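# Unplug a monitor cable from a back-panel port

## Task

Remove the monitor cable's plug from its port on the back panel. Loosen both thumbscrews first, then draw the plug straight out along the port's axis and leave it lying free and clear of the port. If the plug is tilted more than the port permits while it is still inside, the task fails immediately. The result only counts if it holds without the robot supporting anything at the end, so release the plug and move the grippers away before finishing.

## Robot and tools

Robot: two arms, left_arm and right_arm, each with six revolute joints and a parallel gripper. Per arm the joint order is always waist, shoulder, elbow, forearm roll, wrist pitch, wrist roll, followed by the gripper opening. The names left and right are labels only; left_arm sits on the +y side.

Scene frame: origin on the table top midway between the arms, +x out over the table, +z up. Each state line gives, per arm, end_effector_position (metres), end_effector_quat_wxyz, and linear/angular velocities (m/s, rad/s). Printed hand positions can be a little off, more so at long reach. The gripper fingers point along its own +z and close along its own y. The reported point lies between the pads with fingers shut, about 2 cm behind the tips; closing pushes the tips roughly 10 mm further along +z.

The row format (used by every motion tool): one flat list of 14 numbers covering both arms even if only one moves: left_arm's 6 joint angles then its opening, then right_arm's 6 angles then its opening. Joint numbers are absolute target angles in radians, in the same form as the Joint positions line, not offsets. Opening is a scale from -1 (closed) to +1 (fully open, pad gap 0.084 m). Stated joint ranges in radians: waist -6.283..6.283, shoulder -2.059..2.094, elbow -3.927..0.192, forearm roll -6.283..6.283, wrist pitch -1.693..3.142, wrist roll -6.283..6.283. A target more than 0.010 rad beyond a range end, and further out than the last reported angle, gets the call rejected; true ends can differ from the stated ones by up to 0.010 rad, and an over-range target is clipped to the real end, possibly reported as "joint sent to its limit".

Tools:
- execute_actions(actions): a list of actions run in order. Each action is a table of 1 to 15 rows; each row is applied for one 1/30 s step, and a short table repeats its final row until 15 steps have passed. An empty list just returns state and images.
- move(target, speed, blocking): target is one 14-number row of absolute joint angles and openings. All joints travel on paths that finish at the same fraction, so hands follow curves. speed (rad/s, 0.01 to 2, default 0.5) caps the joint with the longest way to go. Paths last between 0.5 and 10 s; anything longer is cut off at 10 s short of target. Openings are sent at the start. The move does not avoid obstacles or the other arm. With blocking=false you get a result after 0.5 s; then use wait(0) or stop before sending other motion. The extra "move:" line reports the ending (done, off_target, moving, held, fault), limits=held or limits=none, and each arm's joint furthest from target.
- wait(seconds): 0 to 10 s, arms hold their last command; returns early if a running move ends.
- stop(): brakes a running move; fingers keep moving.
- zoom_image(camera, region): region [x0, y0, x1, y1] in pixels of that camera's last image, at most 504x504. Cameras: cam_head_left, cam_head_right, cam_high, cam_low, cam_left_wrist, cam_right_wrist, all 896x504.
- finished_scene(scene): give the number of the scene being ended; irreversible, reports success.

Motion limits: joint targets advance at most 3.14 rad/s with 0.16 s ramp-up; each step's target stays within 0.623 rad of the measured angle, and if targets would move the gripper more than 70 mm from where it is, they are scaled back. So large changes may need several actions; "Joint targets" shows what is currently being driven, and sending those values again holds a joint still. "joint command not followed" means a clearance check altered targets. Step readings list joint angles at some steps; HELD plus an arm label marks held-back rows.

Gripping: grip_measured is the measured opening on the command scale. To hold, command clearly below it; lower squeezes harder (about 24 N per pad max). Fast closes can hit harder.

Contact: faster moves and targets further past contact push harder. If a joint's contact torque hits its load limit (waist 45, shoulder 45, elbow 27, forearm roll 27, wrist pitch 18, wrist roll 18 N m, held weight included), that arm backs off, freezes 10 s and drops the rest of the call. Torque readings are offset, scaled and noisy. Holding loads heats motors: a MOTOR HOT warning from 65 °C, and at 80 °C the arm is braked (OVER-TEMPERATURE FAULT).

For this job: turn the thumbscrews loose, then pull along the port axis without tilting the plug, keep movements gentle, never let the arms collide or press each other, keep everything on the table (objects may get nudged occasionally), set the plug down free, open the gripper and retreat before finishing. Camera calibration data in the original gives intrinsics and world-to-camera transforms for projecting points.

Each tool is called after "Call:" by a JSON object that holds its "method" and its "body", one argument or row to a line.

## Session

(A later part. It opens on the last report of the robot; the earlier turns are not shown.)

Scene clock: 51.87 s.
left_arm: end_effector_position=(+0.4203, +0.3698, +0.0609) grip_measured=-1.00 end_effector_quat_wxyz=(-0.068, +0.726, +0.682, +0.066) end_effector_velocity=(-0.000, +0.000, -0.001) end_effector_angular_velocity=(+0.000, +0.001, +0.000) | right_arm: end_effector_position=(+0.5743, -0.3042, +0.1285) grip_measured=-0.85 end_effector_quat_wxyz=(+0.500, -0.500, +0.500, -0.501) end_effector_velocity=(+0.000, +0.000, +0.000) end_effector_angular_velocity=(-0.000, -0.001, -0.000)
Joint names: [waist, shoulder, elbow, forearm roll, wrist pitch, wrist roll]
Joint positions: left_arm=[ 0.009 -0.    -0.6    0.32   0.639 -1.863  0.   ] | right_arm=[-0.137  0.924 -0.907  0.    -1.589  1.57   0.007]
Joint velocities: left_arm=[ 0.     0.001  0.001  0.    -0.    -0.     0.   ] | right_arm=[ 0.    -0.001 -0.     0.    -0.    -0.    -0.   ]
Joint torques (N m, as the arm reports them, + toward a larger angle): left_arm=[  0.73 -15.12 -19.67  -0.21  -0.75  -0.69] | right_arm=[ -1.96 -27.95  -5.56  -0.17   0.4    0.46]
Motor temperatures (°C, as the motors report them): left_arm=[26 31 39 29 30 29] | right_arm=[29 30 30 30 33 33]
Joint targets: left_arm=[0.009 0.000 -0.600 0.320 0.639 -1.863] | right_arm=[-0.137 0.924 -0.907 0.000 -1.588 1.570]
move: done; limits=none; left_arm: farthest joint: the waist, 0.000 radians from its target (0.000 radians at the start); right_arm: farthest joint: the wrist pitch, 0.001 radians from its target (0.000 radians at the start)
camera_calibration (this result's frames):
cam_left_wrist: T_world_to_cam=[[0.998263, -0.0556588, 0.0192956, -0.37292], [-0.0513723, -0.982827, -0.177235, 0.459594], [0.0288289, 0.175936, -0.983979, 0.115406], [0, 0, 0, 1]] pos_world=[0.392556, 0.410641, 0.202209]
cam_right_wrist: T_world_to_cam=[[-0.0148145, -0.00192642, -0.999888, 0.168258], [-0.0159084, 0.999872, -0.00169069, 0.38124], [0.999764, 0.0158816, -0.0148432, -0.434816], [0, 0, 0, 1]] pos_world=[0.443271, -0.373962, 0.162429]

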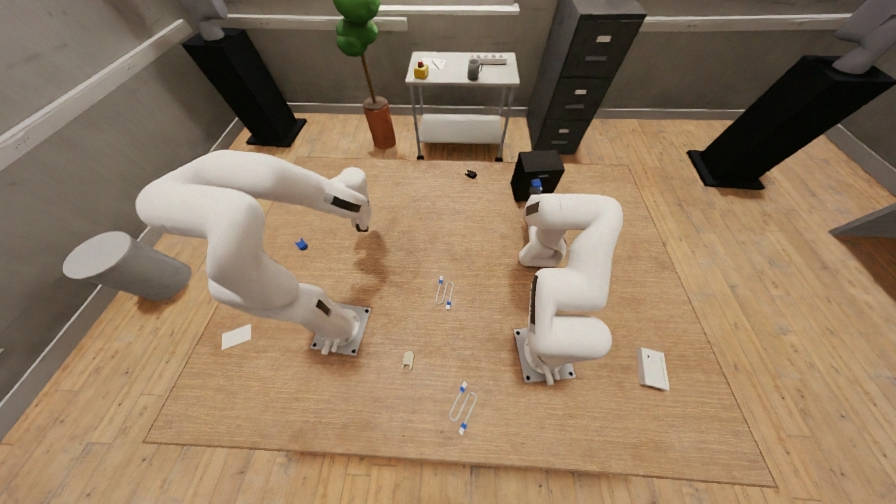

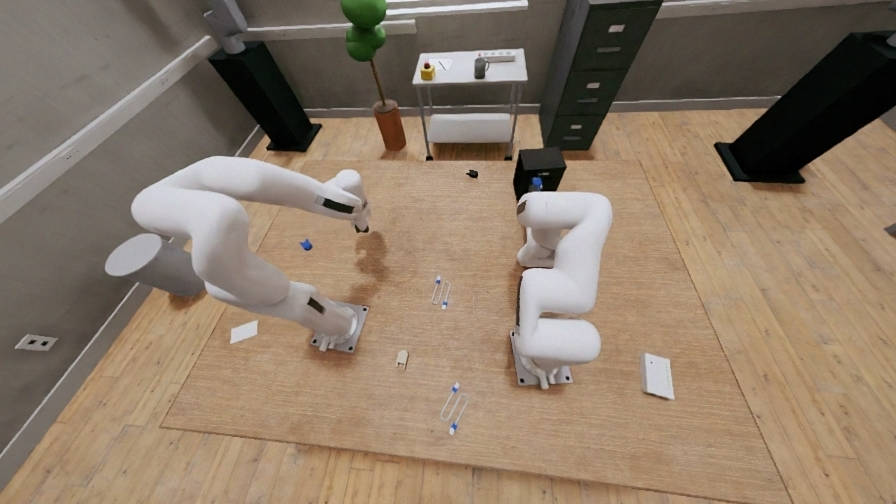

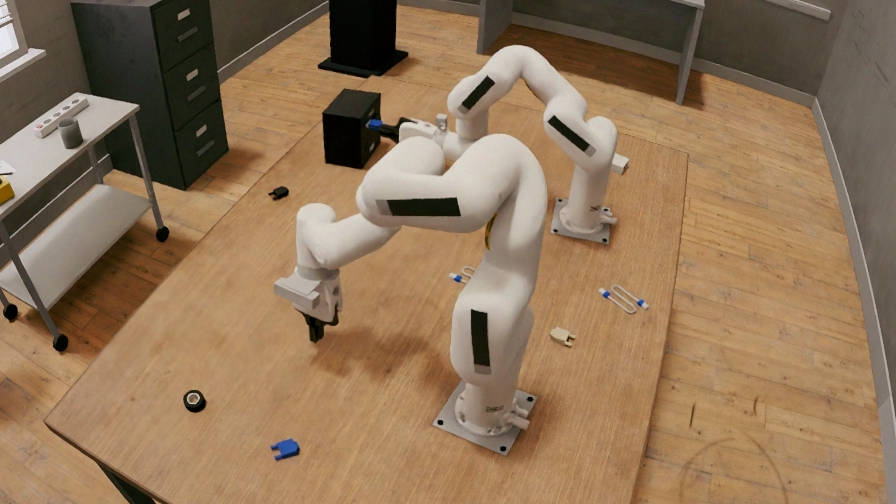

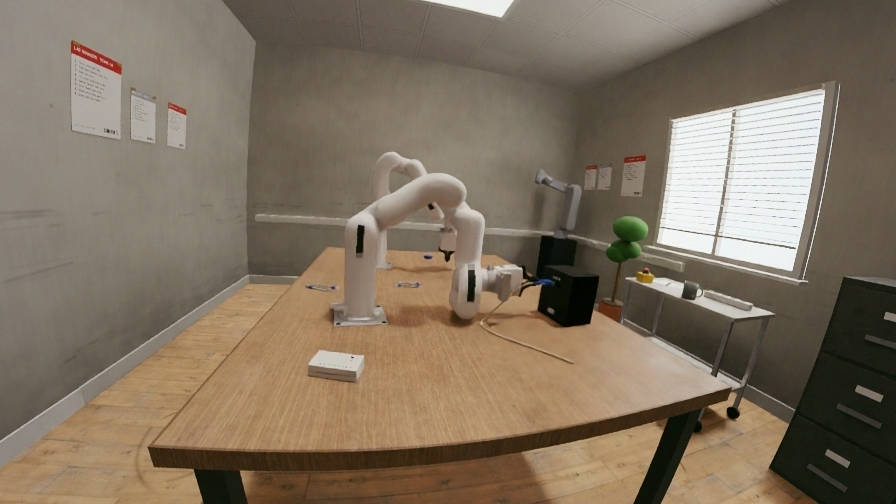

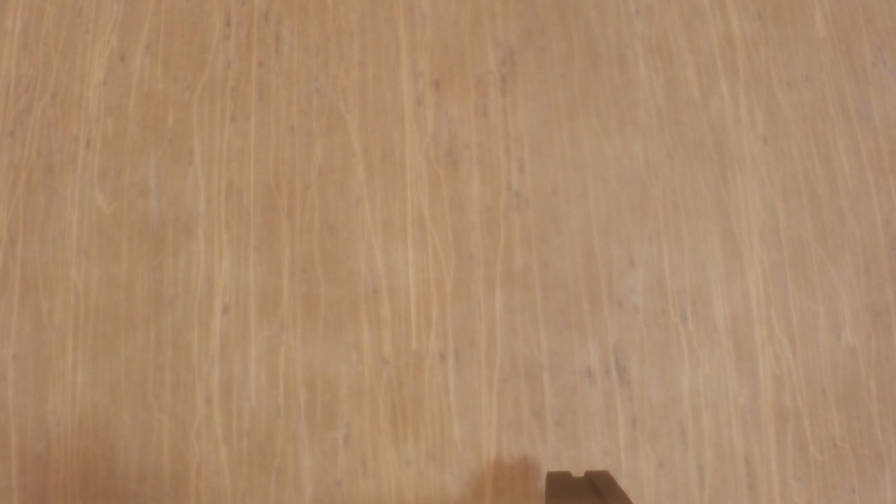

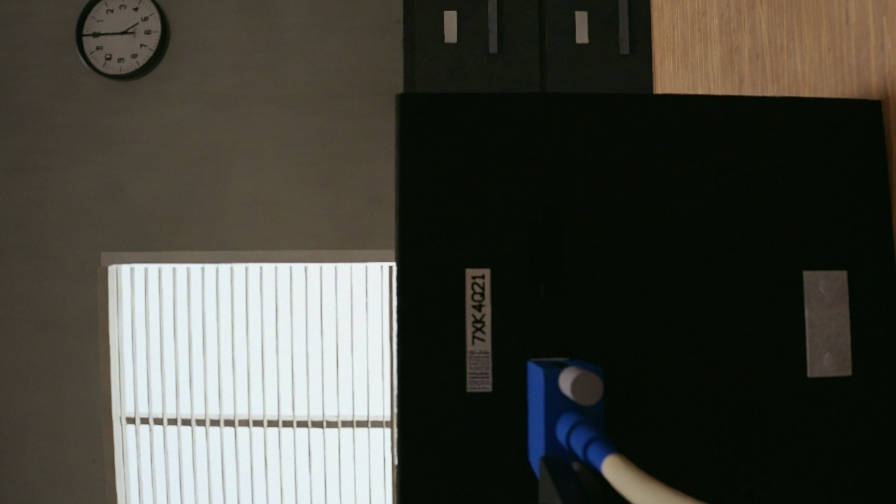

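Call:
{"method": "execute_actions", "body": {
  "actions": [
    [[0,0,-0.6,0.3,0.6,-1.9,-1,-0.1402,0.942,-0.9186,0,-1.5945,0.97,-1]],
    [[0,0,-0.6,0.3,0.6,-1.9,-1,-0.137,0.9205,-0.905,0,-1.5865,1.57,-0.7]],
    [[0,0,-0.6,0.3,0.6,-1.9,-1,-0.1402,0.899,-0.8914,0,-1.5785,2.17,-0.7]],
    [[0,0,-0.6,0.3,0.6,-1.9,-1,-0.137,0.9205,-0.905,0,-1.5865,1.57,-1]],
    [[0,0,-0.6,0.3,0.6,-1.9,-1,-0.1402,0.942,-0.9186,0,-1.5945,0.97,-1]],
    [[0,0,-0.6,0.3,0.6,-1.9,-1,-0.137,0.9205,-0.905,0,-1.5865,1.57,-0.7]],
    [[0,0,-0.6,0.3,0.6,-1.9,-1,-0.1402,0.899,-0.8914,0,-1.5785,2.17,-0.7]],
    [[0,0,-0.6,0.3,0.6,-1.9,-1,-0.137,0.9205,-0.905,0,-1.5865,1.57,-1]],
    [[0,0,-0.6,0.3,0.6,-1.9,-1,-0.1402,0.942,-0.9186,0,-1.5945,0.97,-1]],
    [[0,0,-0.6,0.3,0.6,-1.9,-1,-0.137,0.9205,-0.905,0,-1.5865,1.57,-0.7]],
    [[0,0,-0.6,0.3,0.6,-1.9,-1,-0.1402,0.899,-0.8914,0,-1.5785,2.17,-0.7]],
    [[0,0,-0.6,0.3,0.6,-1.9,-1,-0.137,0.9205,-0.905,0,-1.5865,1.57,-1]],
    [[0,0,-0.6,0.3,0.6,-1.9,-1,-0.1402,0.942,-0.9186,0,-1.5945,0.97,-1]],
    [[0,0,-0.6,0.3,0.6,-1.9,-1,-0.137,0.9205,-0.905,0,-1.5865,1.57,-0.7]],
    [[0,0,-0.6,0.3,0.6,-1.9,-1,-0.1402,0.899,-0.8914,0,-1.5785,2.17,-0.7]],
    [[0,0,-0.6,0.3,0.6,-1.9,-1,-0.137,0.9205,-0.905,0,-1.5865,1.57,-1]],
    [[0,0,-0.6,0.3,0.6,-1.9,-1,-0.1402,0.942,-0.9186,0,-1.5945,0.97,-1]],
    [[0,0,-0.6,0.3,0.6,-1.9,-1,-0.137,0.9205,-0.905,0,-1.5865,1.57,-0.7]],
    [[0,0,-0.6,0.3,0.6,-1.9,-1,-0.1402,0.899,-0.8914,0,-1.5785,2.17,-0.7]],
    [[0,0,-0.6,0.3,0.6,-1.9,-1,-0.137,0.9205,-0.905,0,-1.5865,1.57,-1]],
    [[0,0,-0.6,0.3,0.6,-1.9,-1,-0.1402,0.942,-0.9186,0,-1.5945,0.97,-1]],
    [[0,0,-0.6,0.3,0.6,-1.9,-1,-0.137,0.9205,-0.905,0,-1.5865,1.57,-0.7]],
    [[0,0,-0.6,0.3,0.6,-1.9,-1,-0.1402,0.899,-0.8914,0,-1.5785,2.17,-0.7]],
    [[0,0,-0.6,0.3,0.6,-1.9,-1,-0.137,0.9205,-0.905,0,-1.5865,1.57,-1]],
    [[0,0,-0.6,0.3,0.6,-1.9,-1,-0.1402,0.942,-0.9186,0,-1.5945,0.97,-1]],
    [[0,0,-0.6,0.3,0.6,-1.9,-1,-0.137,0.9205,-0.905,0,-1.5865,1.57,-0.7]],
    [[0,0,-0.6,0.3,0.6,-1.9,-1,-0.1402,0.899,-0.8914,0,-1.5785,2.17,-0.7]],
    [[0,0,-0.6,0.3,0.6,-1.9,-1,-0.137,0.9205,-0.905,0,-1.5865,1.57,-1]],
    [[0,0,-0.6,0.3,0.6,-1.9,-1,-0.1402,0.942,-0.9186,0,-1.5945,0.97,-1]],
    [[0,0,-0.6,0.3,0.6,-1.9,-1,-0.137,0.9205,-0.905,0,-1.5865,1.57,-0.7]],
    [[0,0,-0.6,0.3,0.6,-1.9,-1,-0.1402,0.899,-0.8914,0,-1.5785,2.17,-0.7]],
    [[0,0,-0.6,0.3,0.6,-1.9,-1,-0.137,0.9205,-0.905,0,-1.5865,1.57,-1]],
    [[0,0,-0.6,0.3,0.6,-1.9,-1,-0.1402,0.942,-0.9186,0,-1.5945,0.97,-1]],
    [[0,0,-0.6,0.3,0.6,-1.9,-1,-0.137,0.9205,-0.905,0,-1.5865,1.57,-0.7]],
    [[0,0,-0.6,0.3,0.6,-1.9,-1,-0.1402,0.899,-0.8914,0,-1.5785,2.17,-0.7]],
    [[0,0,-0.6,0.3,0.6,-1.9,-1,-0.137,0.9205,-0.905,0,-1.5865,1.57,-1]],
    [[0,0,-0.6,0.3,0.6,-1.9,-1,-0.1402,0.942,-0.9186,0,-1.5945,0.97,-1]],
    [[0,0,-0.6,0.3,0.6,-1.9,-1,-0.137,0.9205,-0.905,0,-1.5865,1.57,-0.7]],
    [[0,0,-0.6,0.3,0.6,-1.9,-1,-0.1402,0.899,-0.8914,0,-1.5785,2.17,-0.7]],
    [[0,0,-0.6,0.3,0.6,-1.9,-1,-0.137,0.9205,-0.905,0,-1.5865,1.57,-1]],
    [[0,0,-0.6,0.3,0.6,-1.9,-1,-0.1402,0.942,-0.9186,0,-1.5945,0.97,-1]],
    [[0,0,-0.6,0.3,0.6,-1.9,-1,-0.137,0.9205,-0.905,0,-1.5865,1.57,-0.7]],
    [[0,0,-0.6,0.3,0.6,-1.9,-1,-0.1402,0.899,-0.8914,0,-1.5785,2.17,-0.7]],
    [[0,0,-0.6,0.3,0.6,-1.9,-1,-0.137,0.9205,-0.905,0,-1.5865,1.57,-1]],
    [[0,0,-0.6,0.3,0.6,-1.9,-1,-0.1402,0.942,-0.9186,0,-1.5945,0.97,-1]]
  ]
}}

Call:
{"method": "execute_actions", "body": {
  "actions": [
    [[0,0,-0.6,0.3,0.6,-1.9,-1,-0.137,0.9205,-0.905,0,-1.5865,1.57,-0.7]],
    [[0,0,-0.6,0.3,0.6,-1.9,-1,-0.1402,0.899,-0.8914,0,-1.5785,2.17,-0.7]],
    [[0,0,-0.6,0.3,0.6,-1.9,-1,-0.137,0.9205,-0.905,0,-1.5865,1.57,-1]],
    [[0,0,-0.6,0.3,0.6,-1.9,-1,-0.1402,0.942,-0.9186,0,-1.5945,0.97,-1]],
    [[0,0,-0.6,0.3,0.6,-1.9,-1,-0.137,0.9205,-0.905,0,-1.5865,1.57,-0.7]],
    [[0,0,-0.6,0.3,0.6,-1.9,-1,-0.1402,0.899,-0.8914,0,-1.5785,2.17,-0.7]],
    [[0,0,-0.6,0.3,0.6,-1.9,-1,-0.137,0.9205,-0.905,0,-1.5865,1.57,-1]],
    [[0,0,-0.6,0.3,0.6,-1.9,-1,-0.1402,0.942,-0.9186,0,-1.5945,0.97,-1]],
    [[0,0,-0.6,0.3,0.6,-1.9,-1,-0.137,0.9205,-0.905,0,-1.5865,1.57,-0.7]],
    [[0,0,-0.6,0.3,0.6,-1.9,-1,-0.1402,0.899,-0.8914,0,-1.5785,2.17,-0.7]],
    [[0,0,-0.6,0.3,0.6,-1.9,-1,-0.137,0.9205,-0.905,0,-1.5865,1.57,-1]],
    [[0,0,-0.6,0.3,0.6,-1.9,-1,-0.1402,0.942,-0.9186,0,-1.5945,0.97,-1]],
    [[0,0,-0.6,0.3,0.6,-1.9,-1,-0.137,0.9205,-0.905,0,-1.5865,1.57,-0.7]],
    [[0,0,-0.6,0.3,0.6,-1.9,-1,-0.1402,0.899,-0.8914,0,-1.5785,2.17,-0.7]],
    [[0,0,-0.6,0.3,0.6,-1.9,-1,-0.137,0.9205,-0.905,0,-1.5865,1.57,-1]],
    [[0,0,-0.6,0.3,0.6,-1.9,-1,-0.1402,0.942,-0.9186,0,-1.5945,0.97,-1]],
    [[0,0,-0.6,0.3,0.6,-1.9,-1,-0.137,0.9205,-0.905,0,-1.5865,1.57,-0.7]],
    [[0,0,-0.6,0.3,0.6,-1.9,-1,-0.1402,0.899,-0.8914,0,-1.5785,2.17,-0.7]],
    [[0,0,-0.6,0.3,0.6,-1.9,-1,-0.137,0.9205,-0.905,0,-1.5865,1.57,-1]],
    [[0,0,-0.6,0.3,0.6,-1.9,-1,-0.1402,0.942,-0.9186,0,-1.5945,0.97,-1]],
    [[0,0,-0.6,0.3,0.6,-1.9,-1,-0.137,0.9205,-0.905,0,-1.5865,1.57,-0.7]],
    [[0,0,-0.6,0.3,0.6,-1.9,-1,-0.1402,0.899,-0.8914,0,-1.5785,2.17,-0.7]],
    [[0,0,-0.6,0.3,0.6,-1.9,-1,-0.137,0.9205,-0.905,0,-1.5865,1.57,-1]],
    [[0,0,-0.6,0.3,0.6,-1.9,-1,-0.1402,0.942,-0.9186,0,-1.5945,0.97,-1]],
    [[0,0,-0.6,0.3,0.6,-1.9,-1,-0.137,0.9205,-0.905,0,-1.5865,1.57,-0.7]],
    [[0,0,-0.6,0.3,0.6,-1.9,-1,-0.1402,0.899,-0.8914,0,-1.5785,2.17,-0.7]],
    [[0,0,-0.6,0.3,0.6,-1.9,-1,-0.137,0.9205,-0.905,0,-1.5865,1.57,-1]],
    [[0,0,-0.6,0.3,0.6,-1.9,-1,-0.1402,0.942,-0.9186,0,-1.5945,0.97,-1]],
    [[0,0,-0.6,0.3,0.6,-1.9,-1,-0.137,0.9205,-0.905,0,-1.5865,1.57,-0.7]],
    [[0,0,-0.6,0.3,0.6,-1.9,-1,-0.1402,0.899,-0.8914,0,-1.5785,2.17,-0.7]],
    [[0,0,-0.6,0.3,0.6,-1.9,-1,-0.137,0.9205,-0.905,0,-1.5865,1.57,-1]],
    [[0,0,-0.6,0.3,0.6,-1.9,-1,-0.1402,0.942,-0.9186,0,-1.5945,0.97,-1]],
    [[0,0,-0.6,0.3,0.6,-1.9,-1,-0.137,0.9205,-0.905,0,-1.5865,1.57,-0.7]],
    [[0,0,-0.6,0.3,0.6,-1.9,-1,-0.1402,0.899,-0.8914,0,-1.5785,2.17,-0.7]],
    [[0,0,-0.6,0.3,0.6,-1.9,-1,-0.137,0.9205,-0.905,0,-1.5865,1.57,-1]],
    [[0,0,-0.6,0.3,0.6,-1.9,-1,-0.1402,0.942,-0.9186,0,-1.5945,0.97,-1]],
    [[0,0,-0.6,0.3,0.6,-1.9,-1,-0.137,0.9205,-0.905,0,-1.5865,1.57,-0.7]],
    [[0,0,-0.6,0.3,0.6,-1.9,-1,-0.1402,0.899,-0.8914,0,-1.5785,2.17,-0.7]],
    [[0,0,-0.6,0.3,0.6,-1.9,-1,-0.137,0.9205,-0.905,0,-1.5865,1.57,-1]],
    [[0,0,-0.6,0.3,0.6,-1.9,-1,-0.1402,0.942,-0.9186,0,-1.5945,0.97,-1]],
    [[0,0,-0.6,0.3,0.6,-1.9,-1,-0.137,0.9205,-0.905,0,-1.5865,1.57,-0.7]],
    [[0,0,-0.6,0.3,0.6,-1.9,-1,-0.1402,0.899,-0.8914,0,-1.5785,2.17,-0.7]],
    [[0,0,-0.6,0.3,0.6,-1.9,-1,-0.137,0.9205,-0.905,0,-1.5865,1.57,-1]],
    [[0,0,-0.6,0.3,0.6,-1.9,-1,-0.1402,0.942,-0.9186,0,-1.5945,0.97,-1]],
    [[0,0,-0.6,0.3,0.6,-1.9,-1,-0.137,0.9205,-0.905,0,-1.5865,1.57,-0.7]],
    [[0,0,-0.6,0.3,0.6,-1.9,-1,-0.13,0.905,-0.835,0,-1.641,1.57,-0.7]]
  ]
}}

Call:
{"method": "move", "body": {
  "target": [0,0,-0.6,0.3,0.6,-1.9,-1,-0.13,0.55,-0.6,0,-1.52,1.57,-0.7]
}}

Scene clock: 168.87 s.
left_arm: end_effector_position=(+0.4288, +0.3609, +0.0631) grip_measured=-1.00 end_effector_quat_wxyz=(-0.046, +0.712, +0.697, +0.071) end_effector_velocity=(+0.000, +0.000, -0.000) end_effector_angular_velocity=(-0.000, +0.001, +0.001) | right_arm: end_effector_position=(+0.5740, -0.3056, +0.1230) grip_measured=-0.85 end_effector_quat_wxyz=(-0.335, +0.622, -0.337, +0.623) end_effector_velocity=(-0.000, -0.001, -0.002) end_effector_angular_velocity=(-0.225, +0.000, -0.001)
Joint names: [waist, shoulder, elbow, forearm roll, wrist pitch, wrist roll]
Joint positions: left_arm=[-0.   0.  -0.6  0.3  0.6 -1.9  0. ] | right_arm=[-0.14   0.941 -0.917 -0.    -1.595  0.99   0.007]
Joint velocities: left_arm=[ 0.001  0.    -0.    -0.001  0.     0.     0.   ] | right_arm=[-0.001  0.008 -0.005 -0.    -0.003 -0.225 -0.001]
Joint torques (N m, as the arm reports them, + toward a larger angle): left_arm=[  1.03 -15.81 -19.86   0.4   -1.18  -0.44] | right_arm=[ -7.19 -31.25  -7.4    1.42  -0.18   0.52]
Motor temperatures (°C, as the motors report them): left_arm=[26 31 39 29 30 29] | right_arm=[29 30 30 30 33 33]
Joint targets: left_arm=[0.000 0.000 -0.600 0.300 0.600 -1.900] | right_arm=[-0.140 0.942 -0.919 0.000 -1.594 0.970]
Step readings (joint positions; steps 1 to 15: 1st action; 16 to 30: 2nd action; 31 to 45: 3rd action; 46 to 60: 4th action; 61 to 75: 5th action; 76 to 90: 6th action; 91 to 105: 7th action; 106 to 120: 8th action; 121 to 135: 9th action; 136 to 150: 10th action; 151 to 165: 11th action; 166 to 180: 12th action; 181 to 195: 13th action):
0: left_arm=[0.009 -0.000 -0.600 0.320 0.639 -1.863] | right_arm=[-0.137 0.924 -0.907 -0.000 -1.588 1.570]
1: left_arm=[0.009 0.000 -0.600 0.320 0.638 -1.864] | right_arm=[-0.137 0.924 -0.907 -0.000 -1.588 1.569]
2: left_arm=[0.008 0.000 -0.600 0.317 0.632 -1.870] | right_arm=[-0.137 0.924 -0.907 -0.000 -1.588 1.563]
4: left_arm=[0.003 0.000 -0.600 0.308 0.615 -1.886] | right_arm=[-0.137 0.926 -0.908 -0.000 -1.589 1.512]
8: left_arm=[0.001 -0.000 -0.600 0.302 0.603 -1.897] | right_arm=[-0.138 0.934 -0.913 -0.001 -1.592 1.238]
15: left_arm=[0.000 0.000 -0.600 0.300 0.600 -1.900] | right_arm=[-0.139 0.942 -0.918 -0.001 -1.594 0.990]
16: left_arm=[0.000 0.000 -0.600 0.300 0.600 -1.900] | right_arm=[-0.139 0.942 -0.918 -0.001 -1.594 0.985]
17: left_arm=[0.000 0.000 -0.600 0.300 0.600 -1.900] | right_arm=[-0.139 0.943 -0.918 -0.000 -1.591 0.987]
19: left_arm=[0.000 0.000 -0.600 0.300 0.600 -1.900] | right_arm=[-0.140 0.942 -0.917 -0.000 -1.590 1.033]
23: left_arm=[0.000 0.000 -0.600 0.300 0.600 -1.900] | right_arm=[-0.139 0.932 -0.910 0.001 -1.587 1.303]
30: left_arm=[0.000 0.000 -0.600 0.300 0.600 -1.900] | right_arm=[-0.138 0.922 -0.905 0.001 -1.586 1.550]
31: left_arm=[0.000 0.000 -0.600 0.300 0.600 -1.900] | right_arm=[-0.138 0.922 -0.905 0.000 -1.586 1.557]
32: left_arm=[0.000 0.000 -0.600 0.300 0.600 -1.900] | right_arm=[-0.138 0.921 -0.905 0.000 -1.586 1.568]
34: left_arm=[0.000 0.000 -0.600 0.300 0.600 -1.900] | right_arm=[-0.138 0.919 -0.904 0.000 -1.585 1.623]
38: left_arm=[0.000 0.000 -0.600 0.300 0.600 -1.900] | right_arm=[-0.139 0.909 -0.897 0.000 -1.582 1.900]
45: left_arm=[0.000 0.000 -0.600 0.300 0.600 -1.900] | right_arm=[-0.140 0.899 -0.892 -0.000 -1.579 2.150]
46: left_arm=[0.000 0.000 -0.600 0.300 0.600 -1.900] | right_arm=[-0.140 0.899 -0.892 -0.001 -1.579 2.155]
47: left_arm=[-0.000 0.000 -0.600 0.300 0.600 -1.900] | right_arm=[-0.138 0.900 -0.892 -0.001 -1.578 2.153]
49: left_arm=[-0.000 0.000 -0.600 0.300 0.600 -1.900] | right_arm=[-0.138 0.901 -0.893 -0.001 -1.579 2.107]
53: left_arm=[0.000 -0.000 -0.600 0.300 0.600 -1.900] | right_arm=[-0.137 0.911 -0.899 -0.001 -1.583 1.837]
60: left_arm=[0.000 0.000 -0.600 0.300 0.600 -1.900] | right_arm=[-0.137 0.920 -0.905 -0.000 -1.587 1.590]
61: left_arm=[-0.000 -0.000 -0.600 0.300 0.600 -1.900] | right_arm=[-0.137 0.920 -0.905 -0.000 -1.587 1.583]
62: left_arm=[-0.000 0.000 -0.600 0.300 0.600 -1.900] | right_arm=[-0.137 0.920 -0.905 -0.000 -1.587 1.572]
64: left_arm=[-0.000 -0.000 -0.600 0.300 0.600 -1.900] | right_arm=[-0.137 0.922 -0.906 -0.000 -1.587 1.517]
68: left_arm=[-0.000 0.000 -0.600 0.300 0.600 -1.900] | right_arm=[-0.138 0.932 -0.912 -0.001 -1.592 1.240]
75: left_arm=[-0.000 -0.000 -0.600 0.300 0.600 -1.900] | right_arm=[-0.139 0.941 -0.917 -0.000 -1.595 0.990]
76: left_arm=[-0.000 -0.000 -0.600 0.300 0.600 -1.900] | right_arm=[-0.139 0.942 -0.918 -0.000 -1.595 0.985]
77: left_arm=[-0.000 -0.000 -0.600 0.300 0.600 -1.900] | right_arm=[-0.140 0.942 -0.918 0.001 -1.594 0.987]
79: left_arm=[0.000 0.000 -0.600 0.300 0.600 -1.900] | right_arm=[-0.141 0.940 -0.917 0.001 -1.592 1.033]
83: left_arm=[0.000 0.000 -0.600 0.300 0.600 -1.900] | right_arm=[-0.141 0.930 -0.912 0.002 -1.589 1.303]
90: left_arm=[-0.000 -0.000 -0.600 0.300 0.600 -1.900] | right_arm=[-0.138 0.921 -0.906 0.001 -1.587 1.550]
91: left_arm=[-0.000 0.000 -0.600 0.300 0.600 -1.900] | right_arm=[-0.138 0.921 -0.905 0.000 -1.587 1.557]
92: left_arm=[0.000 -0.000 -0.600 0.300 0.600 -1.900] | right_arm=[-0.138 0.921 -0.905 0.000 -1.586 1.568]
94: left_arm=[-0.000 0.000 -0.600 0.300 0.600 -1.900] | right_arm=[-0.138 0.919 -0.904 0.000 -1.586 1.623]
98: left_arm=[-0.000 0.000 -0.600 0.300 0.600 -1.900] | right_arm=[-0.139 0.909 -0.897 0.000 -1.582 1.900]
105: left_arm=[0.000 0.000 -0.600 0.300 0.600 -1.900] | right_arm=[-0.140 0.899 -0.892 -0.000 -1.579 2.150]
106: left_arm=[0.000 0.000 -0.600 0.300 0.600 -1.900] | right_arm=[-0.140 0.899 -0.892 -0.001 -1.579 2.155]
107: left_arm=[0.000 0.000 -0.600 0.300 0.600 -1.900] | right_arm=[-0.138 0.900 -0.892 -0.001 -1.578 2.153]
109: left_arm=[0.000 -0.000 -0.600 0.300 0.600 -1.900] | right_arm=[-0.138 0.901 -0.893 -0.001 -1.579 2.107]
113: left_arm=[-0.000 0.000 -0.600 0.300 0.600 -1.900] | right_arm=[-0.137 0.911 -0.899 -0.001 -1.583 1.837]
120: left_arm=[-0.000 -0.000 -0.600 0.300 0.600 -1.900] | right_arm=[-0.137 0.920 -0.905 -0.000 -1.587 1.590]
121: left_arm=[-0.000 -0.000 -0.600 0.300 0.600 -1.900] | right_arm=[-0.137 0.920 -0.905 -0.000 -1.587 1.583]
122: left_arm=[-0.000 -0.000 -0.600 0.300 0.600 -1.900] | right_arm=[-0.137 0.920 -0.905 -0.000 -1.587 1.572]
124: left_arm=[0.000 0.000 -0.600 0.300 0.600 -1.900] | right_arm=[-0.137 0.922 -0.906 -0.000 -1.587 1.517]
128: left_arm=[0.000 0.000 -0.600 0.300 0.600 -1.900] | right_arm=[-0.138 0.932 -0.912 -0.000 -1.592 1.240]
135: left_arm=[-0.000 -0.000 -0.600 0.300 0.600 -1.900] | right_arm=[-0.139 0.941 -0.917 -0.000 -1.595 0.990]
136: left_arm=[0.000 -0.000 -0.600 0.300 0.600 -1.900] | right_arm=[-0.139 0.942 -0.917 -0.001 -1.595 0.985]
137: left_arm=[0.000 0.000 -0.600 0.300 0.600 -1.900] | right_arm=[-0.140 0.942 -0.918 0.000 -1.594 0.987]
139: left_arm=[-0.000 0.000 -0.600 0.300 0.600 -1.900] | right_arm=[-0.141 0.940 -0.917 0.001 -1.592 1.033]
143: left_arm=[-0.000 0.000 -0.600 0.300 0.600 -1.900] | right_arm=[-0.141 0.930 -0.911 0.002 -1.589 1.303]
150: left_arm=[0.000 0.000 -0.600 0.300 0.600 -1.900] | right_arm=[-0.138 0.921 -0.906 0.000 -1.587 1.550]
151: left_arm=[-0.000 -0.000 -0.600 0.300 0.600 -1.900] | right_arm=[-0.138 0.921 -0.905 0.000 -1.587 1.557]
152: left_arm=[-0.000 -0.000 -0.600 0.300 0.600 -1.900] | right_arm=[-0.138 0.921 -0.905 0.000 -1.586 1.568]
154: left_arm=[0.000 -0.000 -0.600 0.300 0.600 -1.900] | right_arm=[-0.138 0.919 -0.904 0.000 -1.586 1.623]
158: left_arm=[0.000 0.000 -0.600 0.300 0.600 -1.900] | right_arm=[-0.139 0.909 -0.897 0.000 -1.582 1.900]
165: left_arm=[0.000 0.000 -0.600 0.300 0.600 -1.900] | right_arm=[-0.140 0.899 -0.892 -0.000 -1.579 2.150]
166: left_arm=[-0.000 0.000 -0.600 0.300 0.600 -1.900] | right_arm=[-0.140 0.899 -0.892 -0.001 -1.579 2.155]
167: left_arm=[-0.000 0.000 -0.600 0.300 0.600 -1.900] | right_arm=[-0.138 0.900 -0.892 -0.001 -1.578 2.153]
169: left_arm=[0.000 -0.000 -0.600 0.300 0.600 -1.900] | right_arm=[-0.138 0.901 -0.893 -0.001 -1.579 2.107]
173: left_arm=[-0.000 0.000 -0.600 0.300 0.600 -1.900] | right_arm=[-0.138 0.911 -0.899 -0.001 -1.583 1.837]
180: left_arm=[0.000 0.000 -0.600 0.300 0.600 -1.900] | right_arm=[-0.137 0.920 -0.905 -0.000 -1.587 1.590]
181: left_arm=[-0.000 0.000 -0.600 0.300 0.600 -1.900] | right_arm=[-0.137 0.920 -0.905 -0.000 -1.587 1.583]
182: left_arm=[0.000 0.000 -0.600 0.300 0.600 -1.900] | right_arm=[-0.137 0.920 -0.905 -0.000 -1.587 1.572]
184: left_arm=[-0.000 0.000 -0.600 0.300 0.600 -1.900] | right_arm=[-0.137 0.922 -0.906 -0.000 -1.588 1.517]
Lines left out of this list: 162.
camera_calibration (this result's frames):
cam_left_wrist: T_world_to_cam=[[0.99795, -0.0174842, 0.0615683, -0.398213], [-0.00784671, -0.988129, -0.153423, 0.433424], [0.0635199, 0.152626, -0.986241, 0.112593], [0, 0, 0, 1]] pos_world=[0.393645, 0.404132, 0.202058]
cam_right_wrist: T_world_to_cam=[[-0.017742, -0.549274, -0.835454, -0.0231428], [-0.0140709, 0.83564, -0.549097, 0.398701], [0.999744, 0.00201354, -0.0225547, -0.437879], [0, 0, 0, 1]] pos_world=[0.442966, -0.345001, 0.189715]

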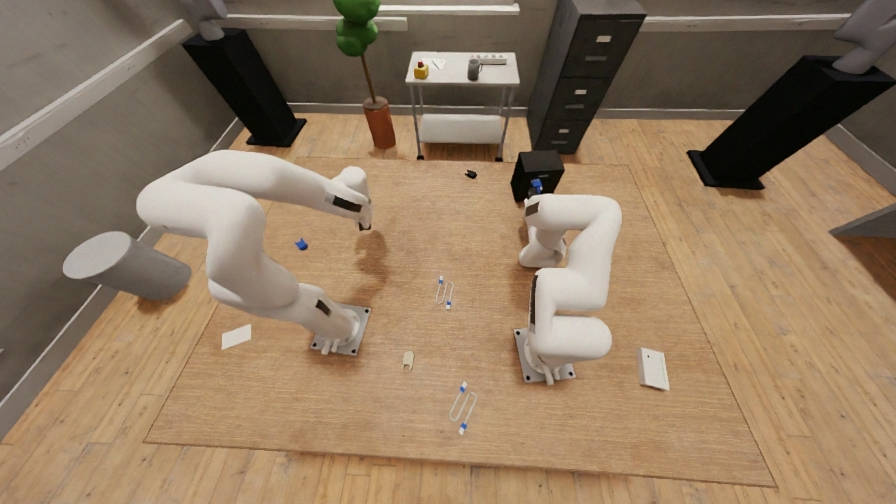

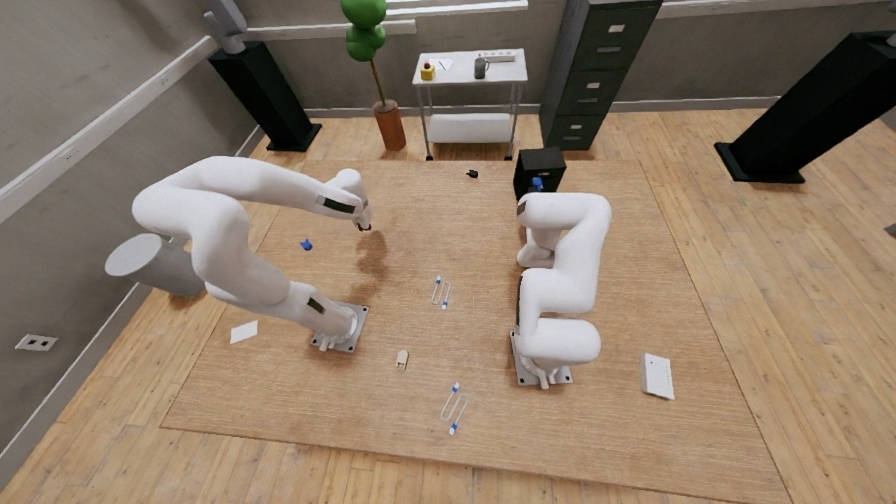

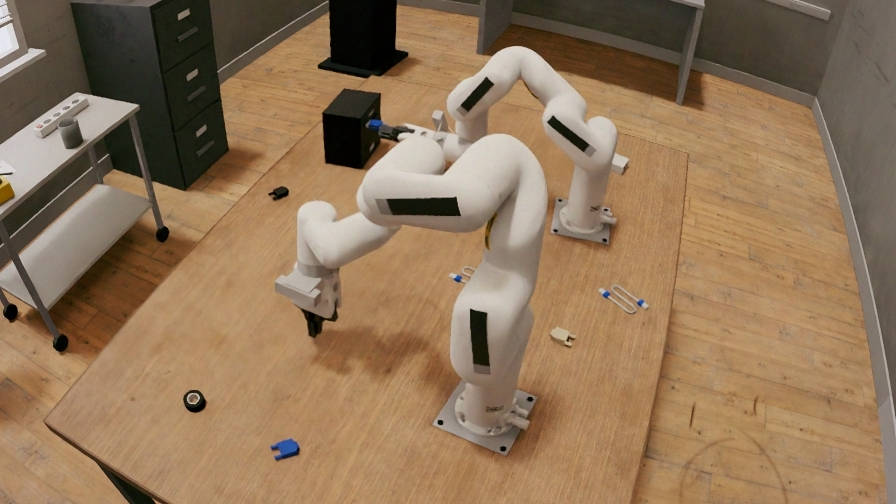

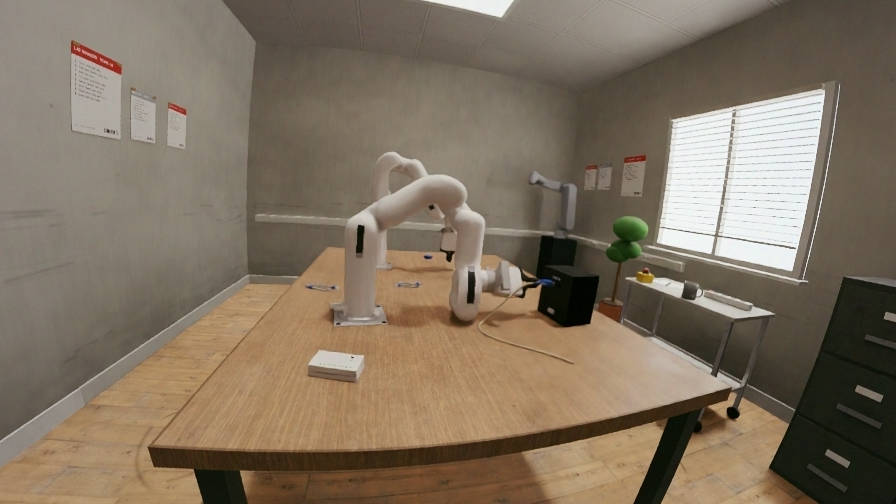

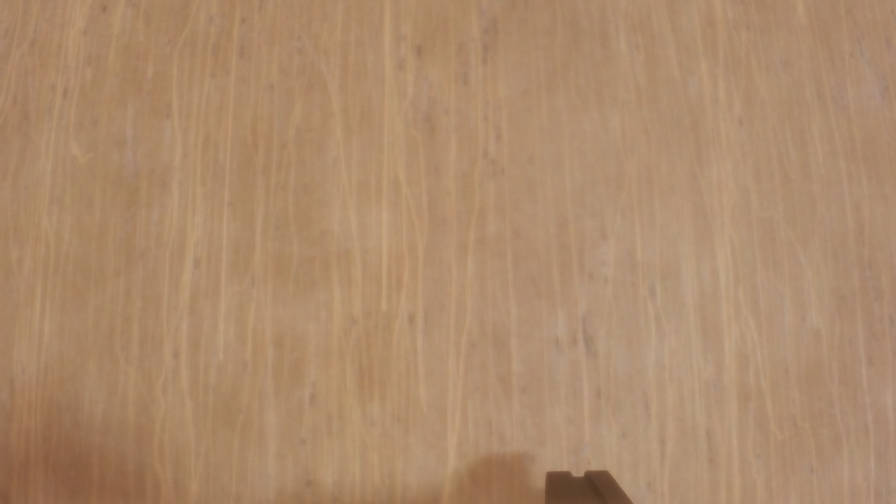

